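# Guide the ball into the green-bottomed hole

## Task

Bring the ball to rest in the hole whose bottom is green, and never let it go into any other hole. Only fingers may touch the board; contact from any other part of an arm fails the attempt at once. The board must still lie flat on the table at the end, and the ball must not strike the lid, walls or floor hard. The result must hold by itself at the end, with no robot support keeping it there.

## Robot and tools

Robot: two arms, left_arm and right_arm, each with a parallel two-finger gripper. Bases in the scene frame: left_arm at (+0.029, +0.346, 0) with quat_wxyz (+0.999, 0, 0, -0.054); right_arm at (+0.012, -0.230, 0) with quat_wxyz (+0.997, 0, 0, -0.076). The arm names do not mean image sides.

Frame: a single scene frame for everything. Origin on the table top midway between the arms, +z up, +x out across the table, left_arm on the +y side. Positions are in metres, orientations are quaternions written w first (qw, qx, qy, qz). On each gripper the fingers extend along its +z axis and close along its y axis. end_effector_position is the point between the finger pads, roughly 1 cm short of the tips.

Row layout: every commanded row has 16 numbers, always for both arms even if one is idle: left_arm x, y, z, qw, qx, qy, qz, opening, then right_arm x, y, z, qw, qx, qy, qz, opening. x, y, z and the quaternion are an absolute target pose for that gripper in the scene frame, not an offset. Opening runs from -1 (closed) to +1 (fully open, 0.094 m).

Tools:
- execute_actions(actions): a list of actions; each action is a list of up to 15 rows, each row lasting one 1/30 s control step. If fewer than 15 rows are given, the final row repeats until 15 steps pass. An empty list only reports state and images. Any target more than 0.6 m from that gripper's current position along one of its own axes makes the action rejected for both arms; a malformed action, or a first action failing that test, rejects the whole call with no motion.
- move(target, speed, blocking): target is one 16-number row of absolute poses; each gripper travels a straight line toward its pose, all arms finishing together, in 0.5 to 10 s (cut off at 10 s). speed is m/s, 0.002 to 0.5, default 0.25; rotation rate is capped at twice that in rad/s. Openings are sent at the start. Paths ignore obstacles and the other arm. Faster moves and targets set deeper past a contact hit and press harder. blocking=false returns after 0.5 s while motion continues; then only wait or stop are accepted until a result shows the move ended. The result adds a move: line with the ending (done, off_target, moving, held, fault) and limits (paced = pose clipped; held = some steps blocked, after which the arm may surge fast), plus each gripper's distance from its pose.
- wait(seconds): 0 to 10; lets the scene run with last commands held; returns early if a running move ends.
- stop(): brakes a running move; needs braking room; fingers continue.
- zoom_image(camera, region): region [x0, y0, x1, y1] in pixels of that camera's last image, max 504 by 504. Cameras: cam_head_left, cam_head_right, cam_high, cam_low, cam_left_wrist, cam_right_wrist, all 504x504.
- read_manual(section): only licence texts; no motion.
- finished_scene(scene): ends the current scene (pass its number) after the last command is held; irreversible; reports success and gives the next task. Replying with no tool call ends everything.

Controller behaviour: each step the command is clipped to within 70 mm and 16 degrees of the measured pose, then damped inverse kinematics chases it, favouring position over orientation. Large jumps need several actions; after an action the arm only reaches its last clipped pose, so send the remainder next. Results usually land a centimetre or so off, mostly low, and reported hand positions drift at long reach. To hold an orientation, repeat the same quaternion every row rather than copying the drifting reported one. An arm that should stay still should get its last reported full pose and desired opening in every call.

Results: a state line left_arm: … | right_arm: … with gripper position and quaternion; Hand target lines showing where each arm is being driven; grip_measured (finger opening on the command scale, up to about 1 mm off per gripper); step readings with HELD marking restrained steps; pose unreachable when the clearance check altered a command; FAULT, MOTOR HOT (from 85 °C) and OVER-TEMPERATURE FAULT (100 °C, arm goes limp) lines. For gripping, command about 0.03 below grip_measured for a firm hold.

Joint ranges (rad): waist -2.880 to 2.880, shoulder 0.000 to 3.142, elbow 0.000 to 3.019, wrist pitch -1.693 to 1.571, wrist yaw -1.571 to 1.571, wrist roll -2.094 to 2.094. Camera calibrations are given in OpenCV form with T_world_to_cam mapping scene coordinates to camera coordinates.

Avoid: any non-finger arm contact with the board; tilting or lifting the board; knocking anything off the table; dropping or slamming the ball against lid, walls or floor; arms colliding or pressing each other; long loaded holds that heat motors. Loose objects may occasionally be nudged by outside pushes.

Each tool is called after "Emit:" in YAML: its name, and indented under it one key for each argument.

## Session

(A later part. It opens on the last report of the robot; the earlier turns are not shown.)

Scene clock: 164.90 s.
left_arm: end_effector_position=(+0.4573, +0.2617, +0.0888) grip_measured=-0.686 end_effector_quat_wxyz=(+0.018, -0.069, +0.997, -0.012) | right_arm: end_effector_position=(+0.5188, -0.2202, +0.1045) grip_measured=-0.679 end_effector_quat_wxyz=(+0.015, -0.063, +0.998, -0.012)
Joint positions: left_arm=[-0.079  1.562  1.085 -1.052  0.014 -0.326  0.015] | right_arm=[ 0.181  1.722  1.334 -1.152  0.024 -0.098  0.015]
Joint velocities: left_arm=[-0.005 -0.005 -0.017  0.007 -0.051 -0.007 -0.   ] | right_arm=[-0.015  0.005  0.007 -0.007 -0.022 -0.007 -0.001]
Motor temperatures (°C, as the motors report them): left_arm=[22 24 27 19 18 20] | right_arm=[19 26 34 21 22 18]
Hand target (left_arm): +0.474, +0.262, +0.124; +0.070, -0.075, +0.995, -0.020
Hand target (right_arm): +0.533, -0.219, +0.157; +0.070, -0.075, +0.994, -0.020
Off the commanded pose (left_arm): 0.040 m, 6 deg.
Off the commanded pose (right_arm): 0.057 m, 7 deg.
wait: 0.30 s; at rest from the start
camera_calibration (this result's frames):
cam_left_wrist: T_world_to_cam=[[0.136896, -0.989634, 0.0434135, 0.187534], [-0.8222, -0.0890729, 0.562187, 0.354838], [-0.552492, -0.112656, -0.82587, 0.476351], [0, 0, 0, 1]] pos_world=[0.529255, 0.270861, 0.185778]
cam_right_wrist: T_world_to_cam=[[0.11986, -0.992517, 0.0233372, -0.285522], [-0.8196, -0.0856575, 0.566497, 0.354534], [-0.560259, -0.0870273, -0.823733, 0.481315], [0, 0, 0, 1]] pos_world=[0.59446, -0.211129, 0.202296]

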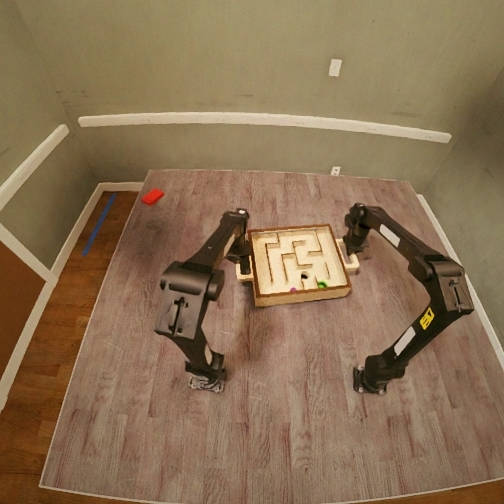

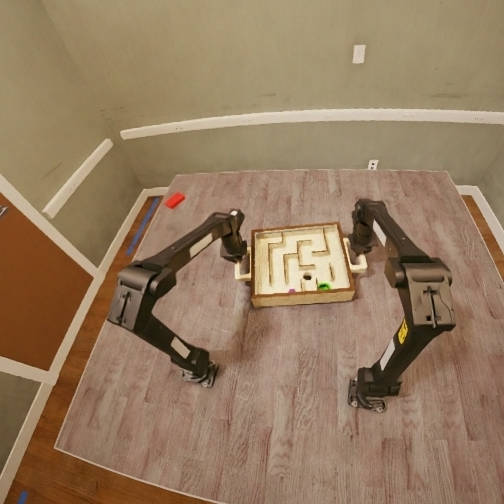

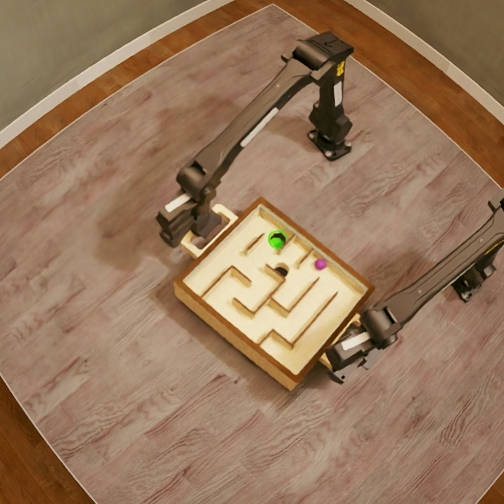

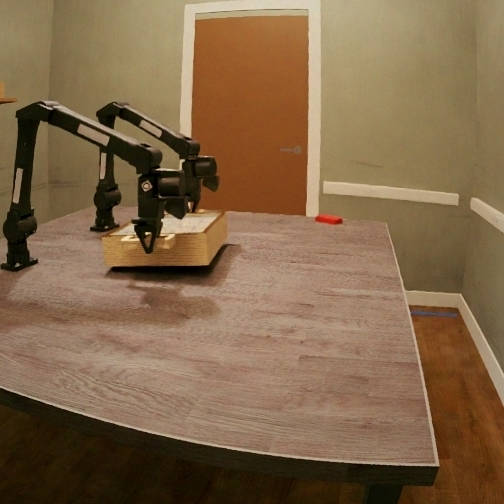

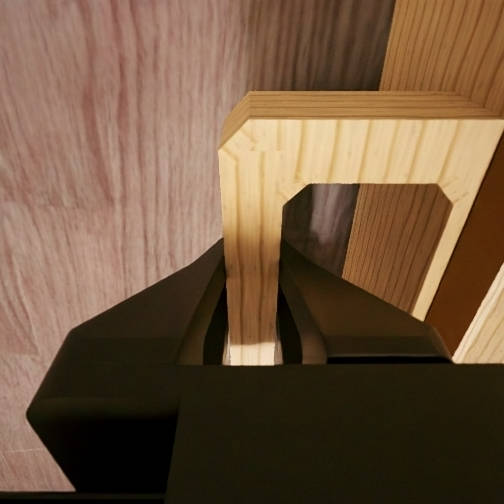

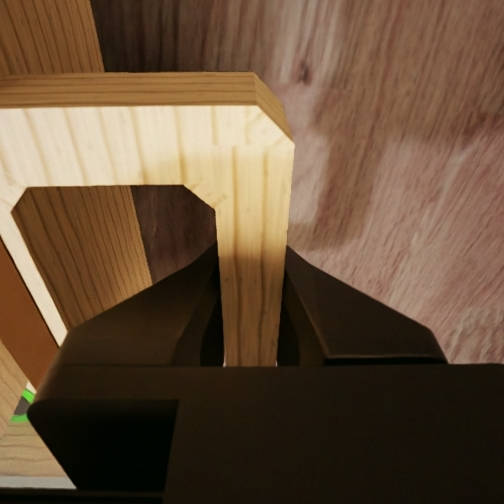

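Emit:
move:
  target: [0.475,0.262,0.112,0.07,-0.075,0.994,-0.02,-0.8,0.535,-0.219,0.158,0.07,-0.075,0.994,-0.02,-0.8]
  speed: 0.03

Emit:
zoom_image:
  camera: "cam_high"
  region: [140,190,380,430]

Scene clock: 170.70 s.
left_arm: end_effector_position=(+0.4520, +0.2615, +0.0748) grip_measured=-0.686 end_effector_quat_wxyz=(+0.012, -0.066, +0.998, -0.014) | right_arm: end_effector_position=(+0.5082, -0.2207, +0.0952) grip_measured=-0.679 end_effector_quat_wxyz=(+0.002, -0.060, +0.998, -0.014)
Joint positions: left_arm=[-0.079  1.575  1.059 -1.025  0.021 -0.319  0.015] | right_arm=[ 0.182  1.721  1.307 -1.152  0.027 -0.091  0.015]
Joint velocities: left_arm=[-0.024 -0.005 -0.012  0.007 -0.095 -0.066  0.   ] | right_arm=[ 0.005 -0.015  0.007 -0.017 -0.022 -0.051 -0.   ]
Motor temperatures (°C, as the motors report them): left_arm=[22 24 27 19 18 20] | right_arm=[19 26 34 21 22 18]
Hand target (left_arm): +0.474, +0.262, +0.112; +0.070, -0.075, +0.995, -0.021
Hand target (right_arm): +0.530, -0.219, +0.158; +0.070, -0.076, +0.994, -0.020
Off the commanded pose (left_arm): 0.044 m, 7 deg.
Off the commanded pose (right_arm): 0.068 m, 8 deg.
move: off_target (left_arm, right_arm)
camera_calibration (this result's frames):
cam_left_wrist: T_world_to_cam=[[0.130815, -0.990356, 0.0456401, 0.191519], [-0.81558, -0.0813275, 0.5729, 0.352493], [-0.563663, -0.112167, -0.818353, 0.466191], [0, 0, 0, 1]] pos_world=[0.525208, 0.27063, 0.170825]
cam_right_wrist: T_world_to_cam=[[0.113976, -0.993185, 0.0243722, -0.28181], [-0.805333, -0.0779972, 0.587669, 0.343497], [-0.581763, -0.0866077, -0.808734, 0.477322], [0, 0, 0, 1]] pos_world=[0.586437, -0.211757, 0.191033]

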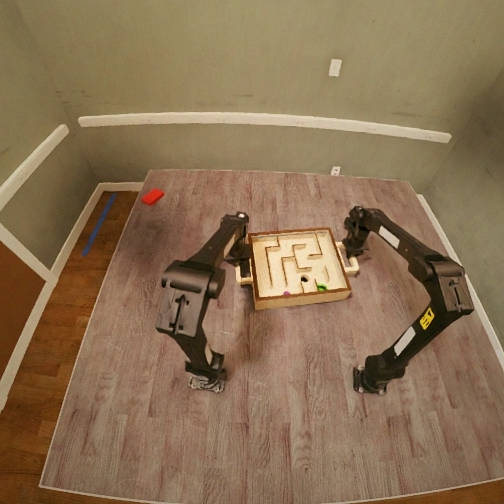

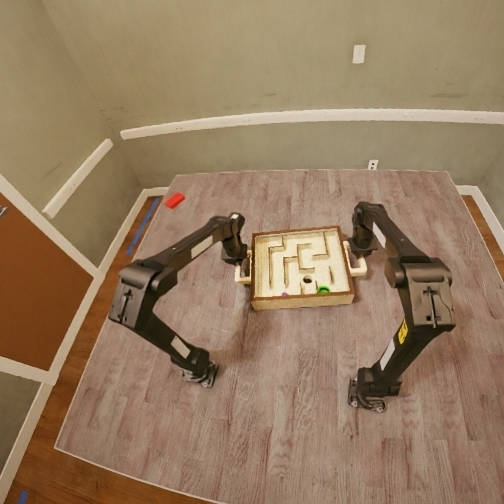

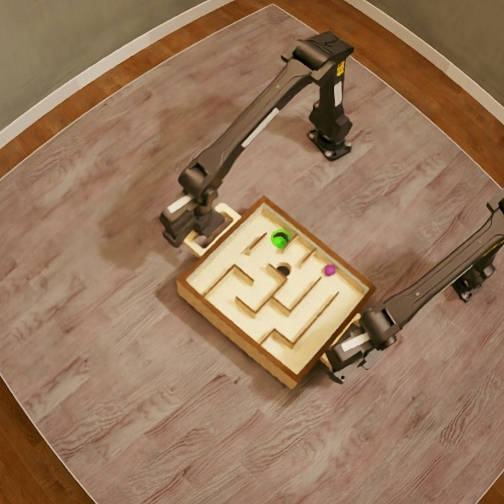

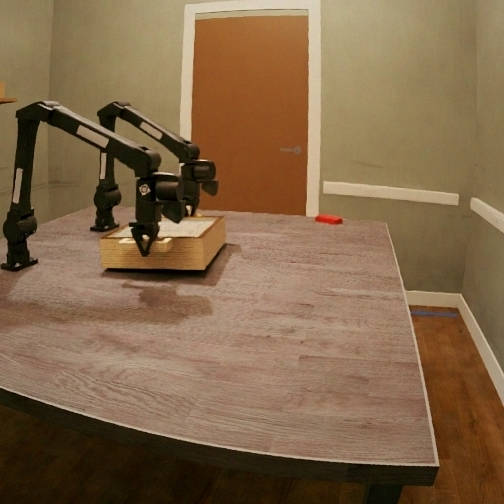

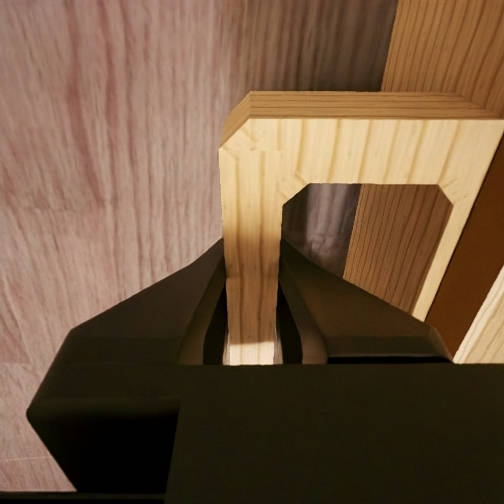

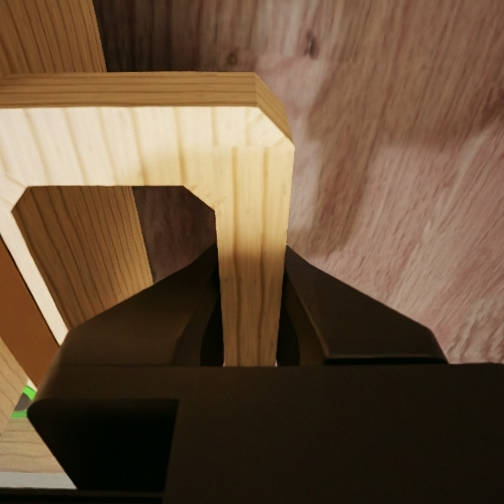

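Region (140, 190, 380, 430) of cam_high's 504x504 image, scaled by 2.100, with more detail than that image has.

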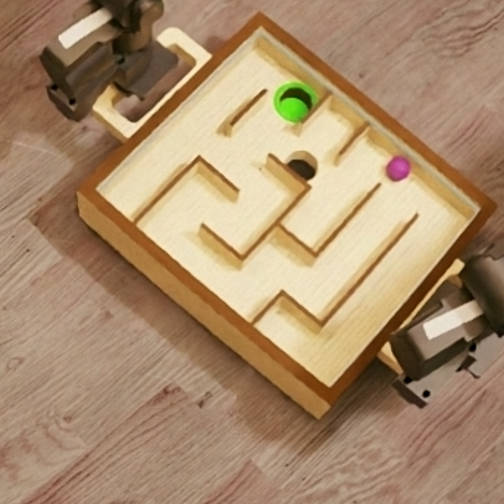

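Emit:
move:
  target: [0.47,0.262,0.128,0.035,-0.075,0.996,-0.015,-0.8,0.527,-0.219,0.152,0.035,-0.075,0.996,-0.015,-0.8]
  speed: 0.05

Emit:
zoom_image:
  camera: "cam_high"
  region: [140,190,380,430]

Scene clock: 176.50 s.
left_arm: end_effector_position=(+0.4361, +0.2629, +0.0762) grip_measured=-0.686 end_effector_quat_wxyz=(-0.024, -0.066, +0.997, -0.009) | right_arm: end_effector_position=(+0.4943, -0.2191, +0.0908) grip_measured=-0.679 end_effector_quat_wxyz=(-0.028, -0.060, +0.998, -0.011)
Joint positions: left_arm=[-0.079  1.577  1.066 -1.101  0.03  -0.319  0.015] | right_arm=[ 0.185  1.729  1.304 -1.202  0.023 -0.087  0.015]
Joint velocities: left_arm=[-0.005  0.005  0.002 -0.012  0.007 -0.066 -0.001] | right_arm=[ 0.015 -0.005 -0.002  0.002 -0.051 -0.022  0.001]
Motor temperatures (°C, as the motors report them): left_arm=[22 24 27 19 18 20] | right_arm=[19 26 34 21 22 18]
Hand target (left_arm): +0.467, +0.262, +0.127; +0.035, -0.075, +0.996, -0.016
Hand target (right_arm): +0.521, -0.219, +0.152; +0.035, -0.075, +0.996, -0.016
Off the commanded pose (left_arm): 0.062 m, 7 deg.
Off the commanded pose (right_arm): 0.069 m, 7 deg.
move: off_target (left_arm, right_arm)
camera_calibration (this result's frames):
cam_left_wrist: T_world_to_cam=[[0.133671, -0.9905, 0.0322777, 0.194676], [-0.772346, -0.0837113, 0.629662, 0.316282], [-0.620978, -0.109097, -0.776198, 0.47949], [0, 0, 0, 1]] pos_world=[0.516009, 0.271613, 0.166744]
cam_right_wrist: T_world_to_cam=[[0.113935, -0.993371, 0.015264, -0.277726], [-0.76833, -0.0783628, 0.635238, 0.312349], [-0.629831, -0.0841036, -0.772165, 0.486779], [0, 0, 0, 1]] pos_world=[0.578218, -0.210469, 0.181698]

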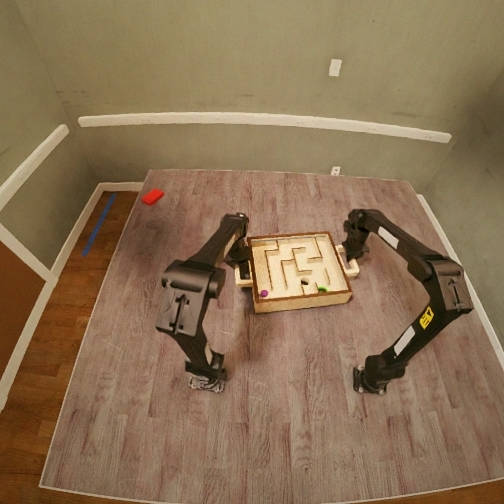

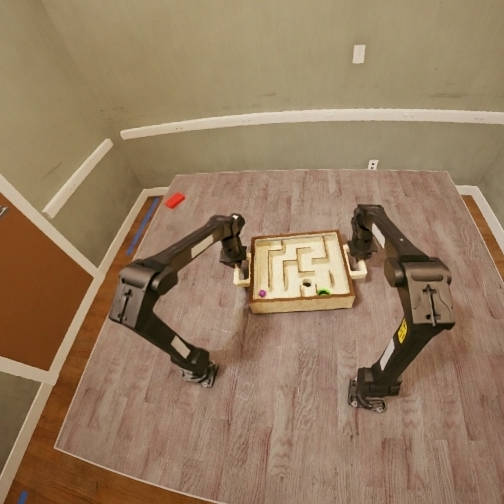

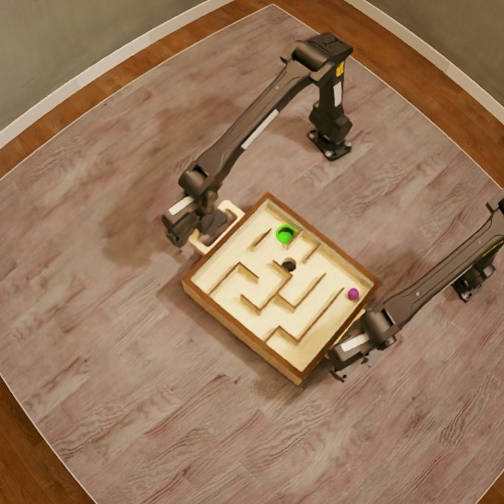

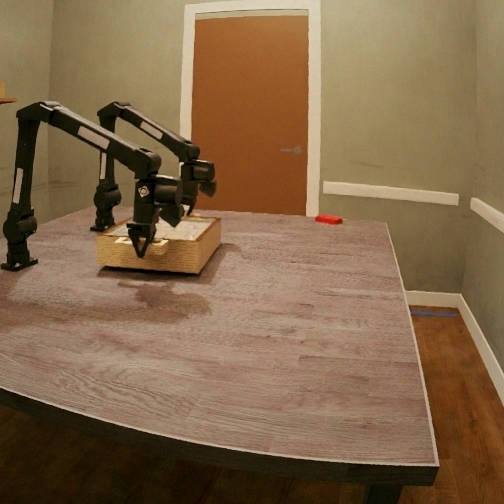

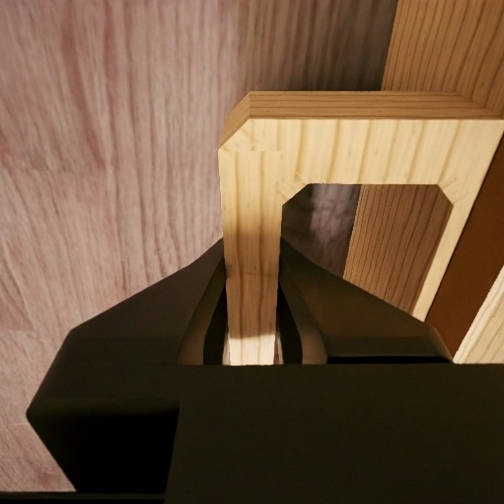

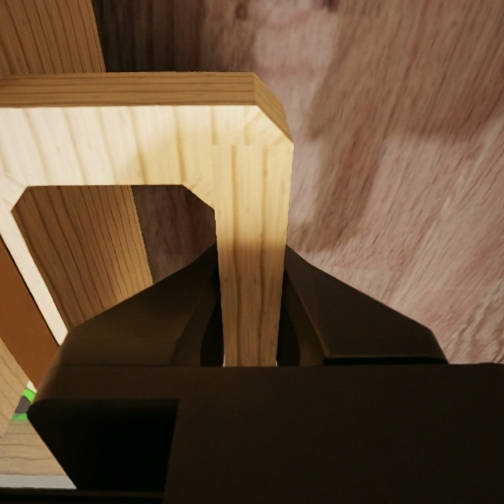

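Region (140, 190, 380, 430) of cam_high's 504x504 image, scaled by 2.100, with more detail than that image has.

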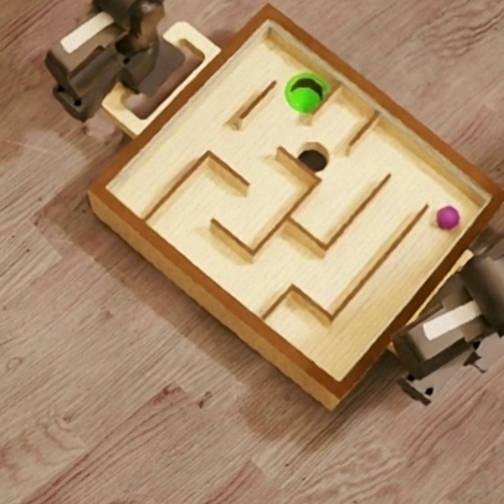

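Emit:
move:
  target: [0.45,0.262,0.14,0.085,-0.075,0.994,-0.01,-0.8,0.508,-0.219,0.155,0.085,-0.075,0.994,-0.01,-0.8]
  speed: 0.05

Emit:
zoom_image:
  camera: "cam_high"
  region: [140,190,380,430]

Scene clock: 184.97 s.
left_arm: end_effector_position=(+0.4348, +0.2652, +0.1051) grip_measured=-0.686 end_effector_quat_wxyz=(+0.033, -0.066, +0.997, -0.002) | right_arm: end_effector_position=(+0.4936, -0.2163, +0.1118) grip_measured=-0.679 end_effector_quat_wxyz=(+0.029, -0.060, +0.998, -0.004)
Joint positions: left_arm=[-0.092  1.473  1.031 -1.064 -0.014 -0.333  0.015] | right_arm=[ 0.185  1.637  1.243 -1.118  0.006 -0.089  0.015]
Joint velocities: left_arm=[-0.005 -0.005 -0.022  0.012 -0.022  0.066 -0.001] | right_arm=[ 0.005 -0.005  0.012 -0.017  0.037 -0.007 -0.001]
Motor temperatures (°C, as the motors report them): left_arm=[22 24 28 19 19 20] | right_arm=[19 26 34 21 22 18]
Hand target (left_arm): +0.450, +0.262, +0.139; +0.084, -0.074, +0.994, -0.011
Hand target (right_arm): +0.505, -0.219, +0.155; +0.085, -0.076, +0.993, -0.011
Off the commanded pose (left_arm): 0.038 m, 6 deg.
Off the commanded pose (right_arm): 0.046 m, 7 deg.
move: off_target (left_arm, right_arm)
camera_calibration (this result's frames):
cam_left_wrist: T_world_to_cam=[[0.131016, -0.991082, 0.0243344, 0.19838], [-0.837752, -0.0975552, 0.537265, 0.339152], [-0.5301, -0.0907768, -0.843062, 0.464081], [0, 0, 0, 1]] pos_world=[0.504144, 0.271825, 0.204207]
cam_right_wrist: T_world_to_cam=[[0.114504, -0.993388, 0.00833281, -0.274692], [-0.835659, -0.091781, 0.541526, 0.339441], [-0.53718, -0.0689704, -0.840643, 0.467949], [0, 0, 0, 1]] pos_world=[0.566483, -0.209447, 0.211852]

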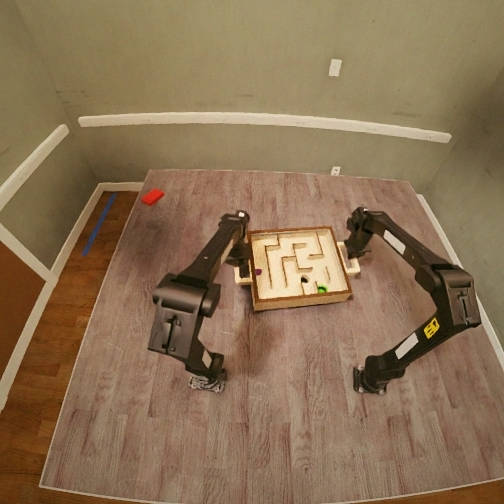

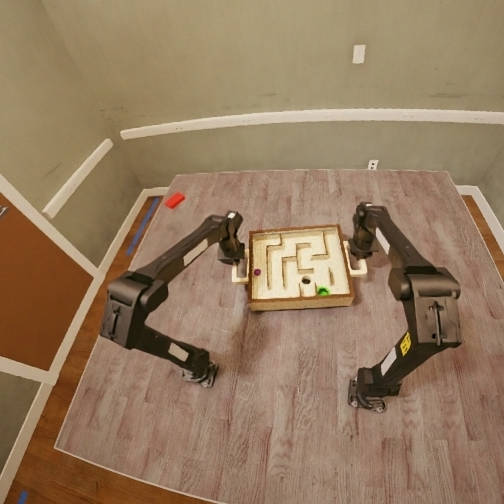

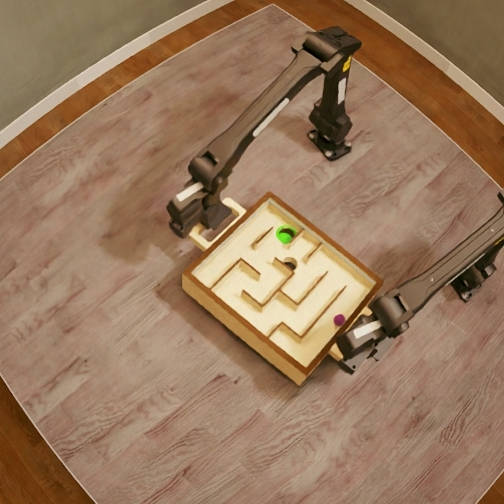

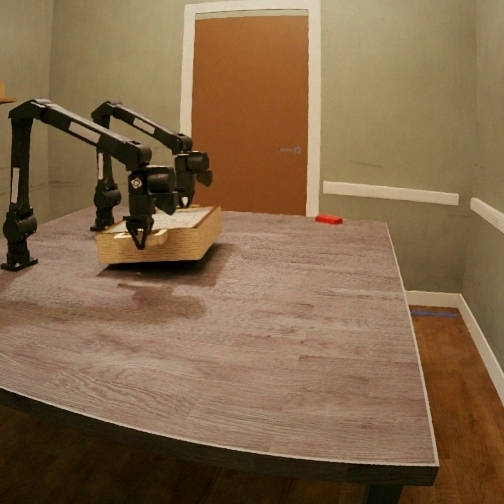

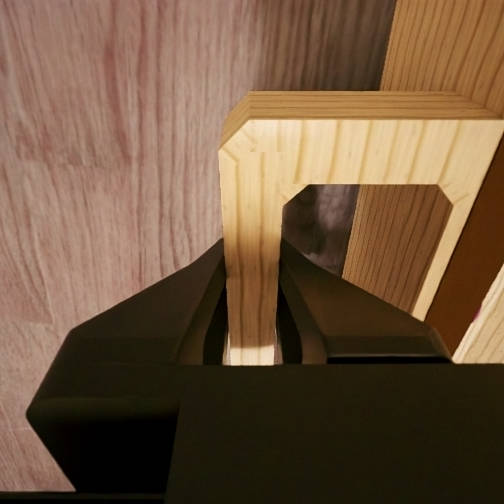

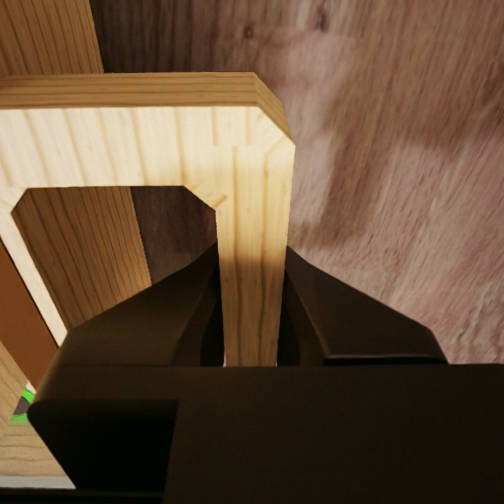

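Region (140, 190, 380, 430) of cam_high's 504x504 image, scaled by 2.100, with more detail than that image has.

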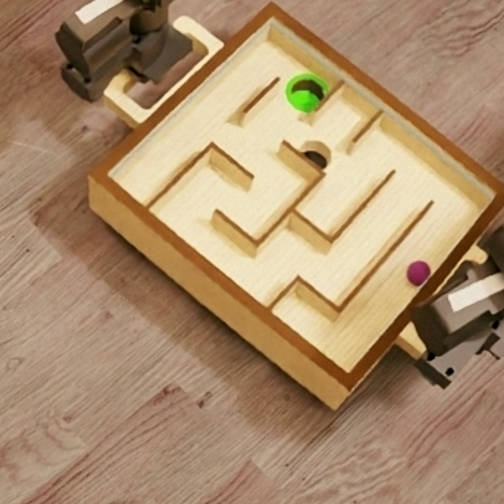

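Emit:
zoom_image:
  camera: "cam_head_right"
  region: [230,210,370,320]

Region (230, 210, 370, 320) of cam_head_right's 504x504 image, scaled by 3.600, with more detail than that image has; it fills the top 396 rows of this view, and the rest is white.

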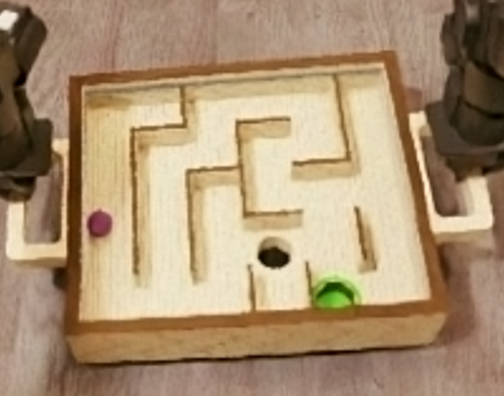

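Emit:
wait:
  seconds: 1

Emit:
move:
  target: [0.45,0.262,0.147,0.085,-0.075,0.994,0.0,-0.8,0.508,-0.217,0.146,0.085,-0.075,0.994,0.0,-0.8]
  speed: 0.03

Emit:
zoom_image:
  camera: "cam_head_right"
  region: [230,210,370,320]

Scene clock: 194.63 s.
left_arm: end_effector_position=(+0.4341, +0.2652, +0.1044) grip_measured=-0.686 end_effector_quat_wxyz=(+0.032, -0.067, +0.997, -0.001) | right_arm: end_effector_position=(+0.4936, -0.2163, +0.1118) grip_measured=-0.679 end_effector_quat_wxyz=(+0.029, -0.061, +0.998, -0.004)
Joint positions: left_arm=[-0.092  1.473  1.029 -1.064 -0.014 -0.335  0.015] | right_arm=[ 0.185  1.637  1.243 -1.118  0.006 -0.09   0.015]
Joint velocities: left_arm=[-0.005  0.005 -0.012 -0.007 -0.007 -0.007 -0.001] | right_arm=[ 0.015 -0.005 -0.007 -0.007 -0.022  0.007 -0.001]
Motor temperatures (°C, as the motors report them): left_arm=[22 24 28 19 19 20] | right_arm=[19 26 34 21 22 19]
Hand target (left_arm): +0.450, +0.262, +0.139; +0.084, -0.074, +0.994, -0.011
Hand target (right_arm): +0.505, -0.219, +0.155; +0.085, -0.076, +0.993, -0.011
Off the commanded pose (left_arm): 0.039 m, 6 deg.
Off the commanded pose (right_arm): 0.046 m, 7 deg.
wait: 1.00 s; at rest from the start
camera_calibration (this result's frames):
cam_left_wrist: T_world_to_cam=[[0.132561, -0.990885, 0.0239592, 0.197788], [-0.8368, -0.0989263, 0.538498, 0.338748], [-0.531219, -0.0914326, -0.842286, 0.463711], [0, 0, 0, 1]] pos_world=[0.503578, 0.271895, 0.203424]
cam_right_wrist: T_world_to_cam=[[0.116017, -0.993211, 0.00842188, -0.275411], [-0.835515, -0.0930048, 0.54154, 0.339103], [-0.53708, -0.0698646, -0.840633, 0.467706], [0, 0, 0, 1]] pos_world=[0.566473, -0.209327, 0.21185]

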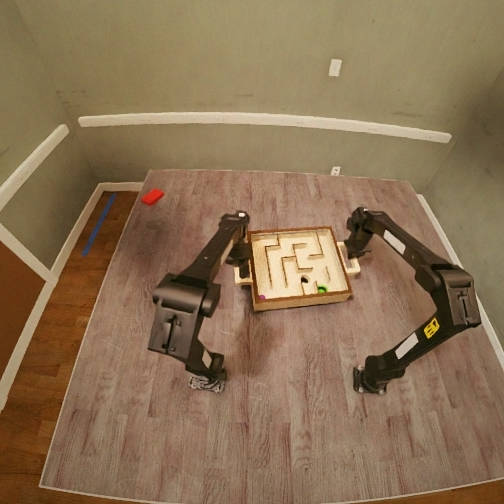

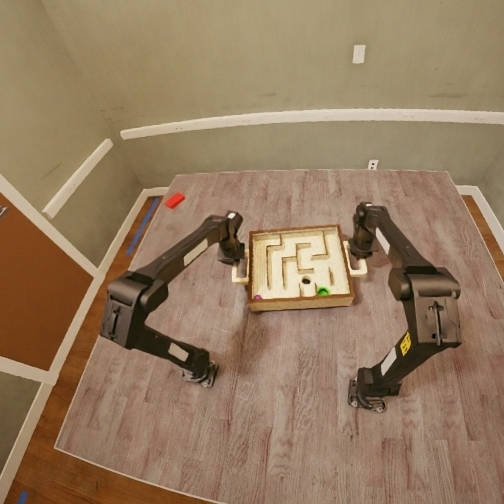

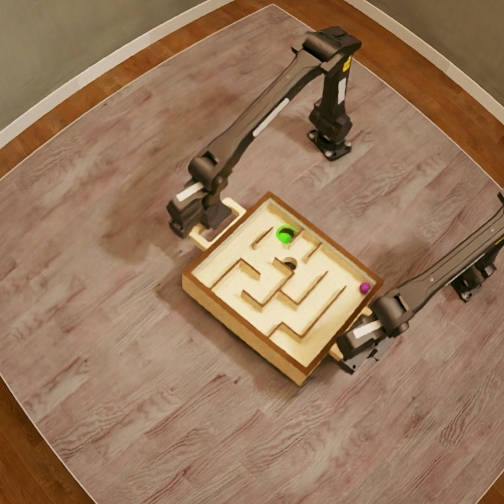

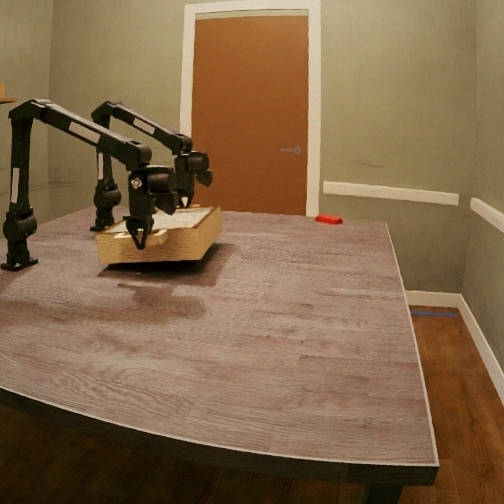

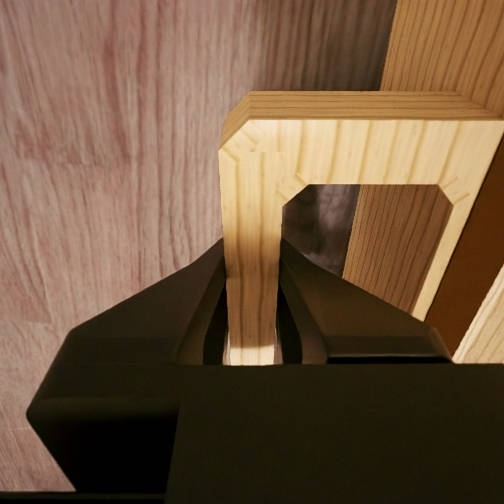

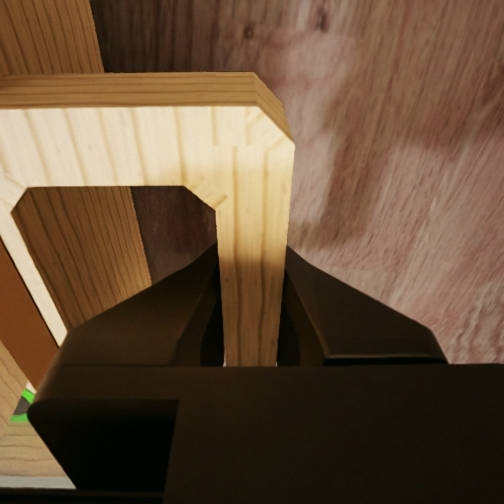

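Scene clock: 196.77 s.
left_arm: end_effector_position=(+0.4238, +0.2675, +0.0986) grip_measured=-0.686 end_effector_quat_wxyz=(+0.026, -0.070, +0.997, +0.009) | right_arm: end_effector_position=(+0.4875, -0.2134, +0.0968) grip_measured=-0.679 end_effector_quat_wxyz=(+0.022, -0.064, +0.998, +0.005)
Joint positions: left_arm=[-0.099  1.464  1.002 -1.064 -0.031 -0.347  0.015] | right_arm=[ 0.185  1.648  1.214 -1.093 -0.012 -0.096  0.015]
Joint velocities: left_arm=[ 0.005  0.005 -0.027 -0.007  0.007 -0.022 -0.   ] | right_arm=[ 0.015 -0.005  0.002  0.002  0.007 -0.022  0.   ]
Motor temperatures (°C, as the motors report them): left_arm=[22 24 28 19 19 20] | right_arm=[19 26 34 21 22 19]
Hand target (left_arm): +0.448, +0.263, +0.146; +0.085, -0.075, +0.994, -0.001
Hand target (right_arm): +0.505, -0.217, +0.146; +0.085, -0.075, +0.994, -0.001
Off the commanded pose (left_arm): 0.055 m, 7 deg.
Off the commanded pose (right_arm): 0.053 m, 7 deg.
move: off_target (left_arm, right_arm)
camera_calibration (this result's frames):
cam_left_wrist: T_world_to_cam=[[0.139682, -0.990192, 0.00282868, 0.200449], [-0.828888, -0.115364, 0.54739, 0.333617], [-0.541695, -0.0788051, -0.836873, 0.454088], [0, 0, 0, 1]] pos_world=[0.49451, 0.272755, 0.196828]
cam_right_wrist: T_world_to_cam=[[0.122608, -0.992396, -0.0108279, -0.272822], [-0.826188, -0.108106, 0.552926, 0.333551], [-0.549892, -0.0588474, -0.83316, 0.459871], [0, 0, 0, 1]] pos_world=[0.561906, -0.207626, 0.195763]

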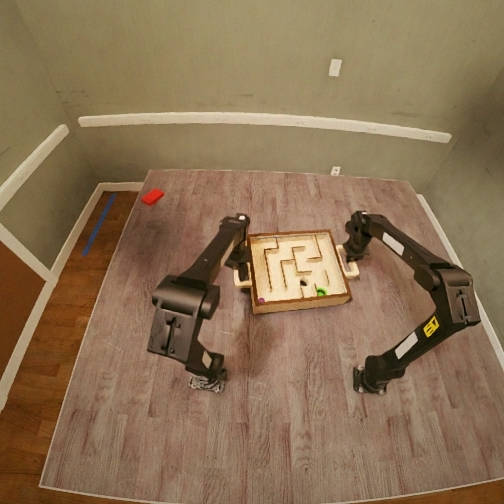

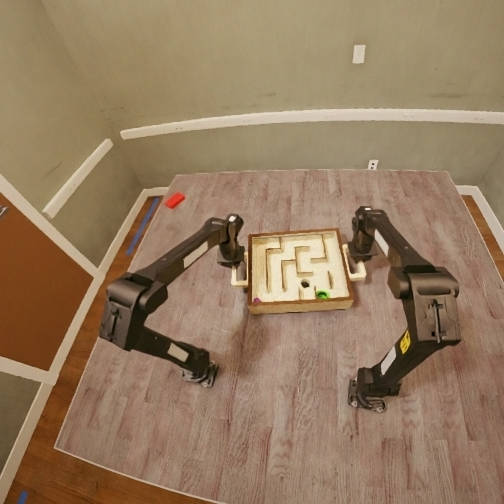

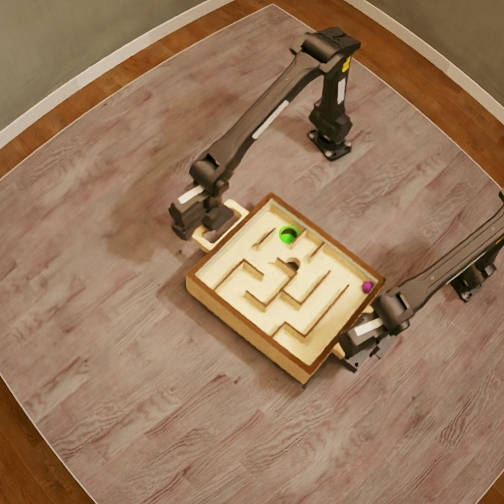

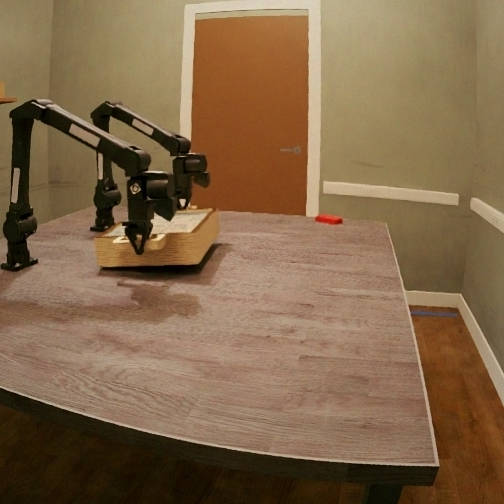

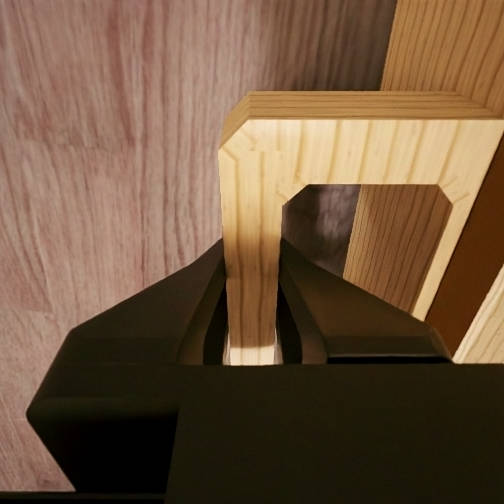

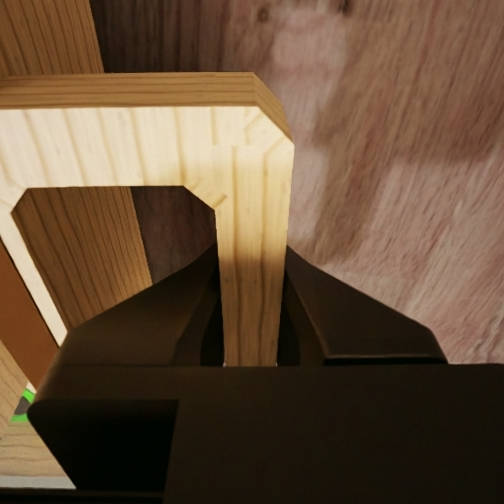

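Region (230, 210, 370, 320) of cam_head_right's 504x504 image, scaled by 3.600, with more detail than that image has; it fills the top 396 rows of this view, and the rest is white.

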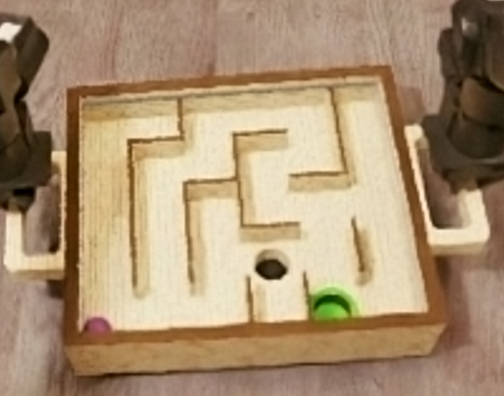

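Emit:
move:
  target: [0.445,0.265,0.155,0.085,-0.075,0.994,0.005,-0.8,0.505,-0.215,0.148,0.085,-0.075,0.994,0.005,-0.8]
  speed: 0.04

Emit:
zoom_image:
  camera: "cam_head_right"
  region: [230,210,370,320]

Scene clock: 203.97 s.
left_arm: end_effector_position=(+0.4122, +0.2691, +0.1006) grip_measured=-0.686 end_effector_quat_wxyz=(+0.022, -0.071, +0.997, +0.012) | right_arm: end_effector_position=(+0.4774, -0.2117, +0.0949) grip_measured=-0.679 end_effector_quat_wxyz=(+0.018, -0.066, +0.998, +0.011)
Joint positions: left_arm=[-0.103  1.438  0.98  -1.077 -0.036 -0.354  0.015] | right_arm=[ 0.185  1.631  1.188 -1.093 -0.024 -0.099  0.015]
Joint velocities: left_arm=[-0.005 -0.005  0.002  0.007 -0.007  0.007 -0.001] | right_arm=[-0.005 -0.024 -0.002  0.002 -0.081 -0.095 -0.   ]
Motor temperatures (°C, as the motors report them): left_arm=[22 24 28 19 19 20] | right_arm=[19 26 33 21 22 19]
Hand target (left_arm): +0.442, +0.266, +0.154; +0.085, -0.075, +0.994, +0.004
Hand target (right_arm): +0.501, -0.215, +0.148; +0.085, -0.076, +0.994, +0.004
Off the commanded pose (left_arm): 0.064 m, 7 deg.
Off the commanded pose (right_arm): 0.060 m, 8 deg.
move: off_target (left_arm, right_arm)
camera_calibration (this result's frames):
cam_left_wrist: T_world_to_cam=[[0.142119, -0.98984, -0.00429075, 0.203221], [-0.82428, -0.120746, 0.553158, 0.322118], [-0.548056, -0.0750773, -0.833065, 0.450826], [0, 0, 0, 1]] pos_world=[0.483711, 0.273898, 0.198258]
cam_right_wrist: T_world_to_cam=[[0.125545, -0.991813, -0.0233599, -0.270003], [-0.820347, -0.117025, 0.559764, 0.321091], [-0.557915, -0.0511126, -0.828323, 0.45793], [0, 0, 0, 1]] pos_world=[0.55279, -0.20681, 0.193271]

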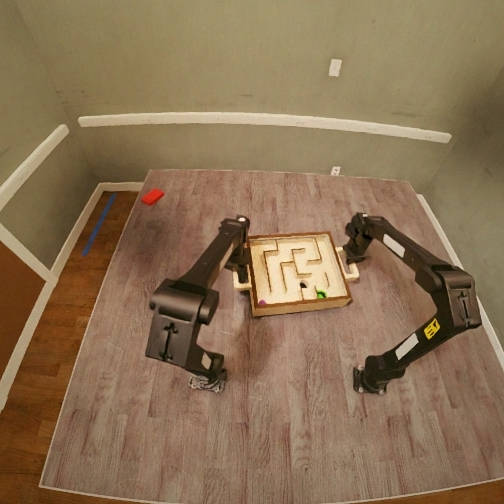

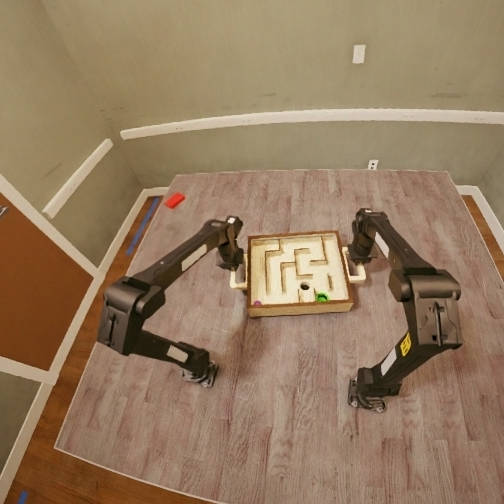

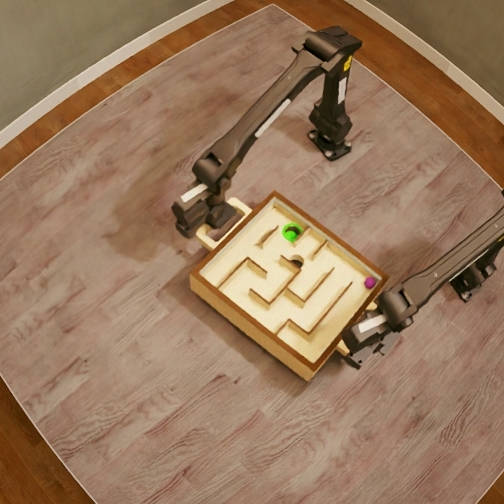

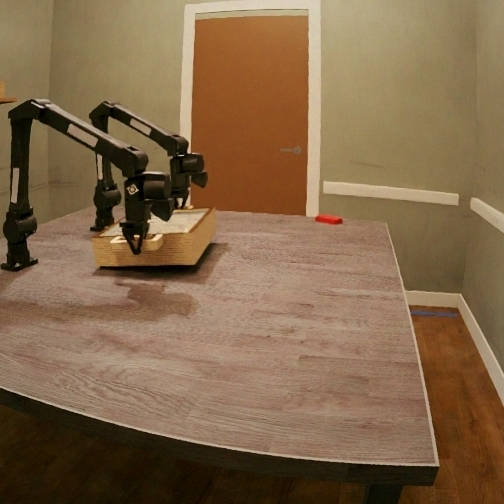

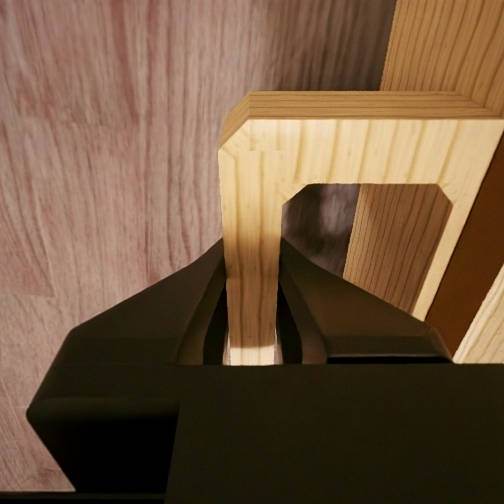

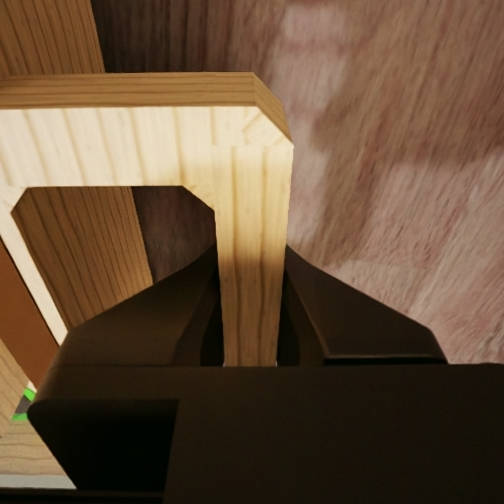

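Region (230, 210, 370, 320) of cam_head_right's 504x504 image, scaled by 3.600, with more detail than that image has; it fills the top 396 rows of this view, and the rest is white.

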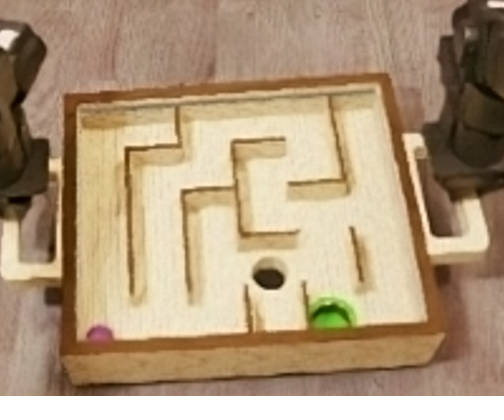

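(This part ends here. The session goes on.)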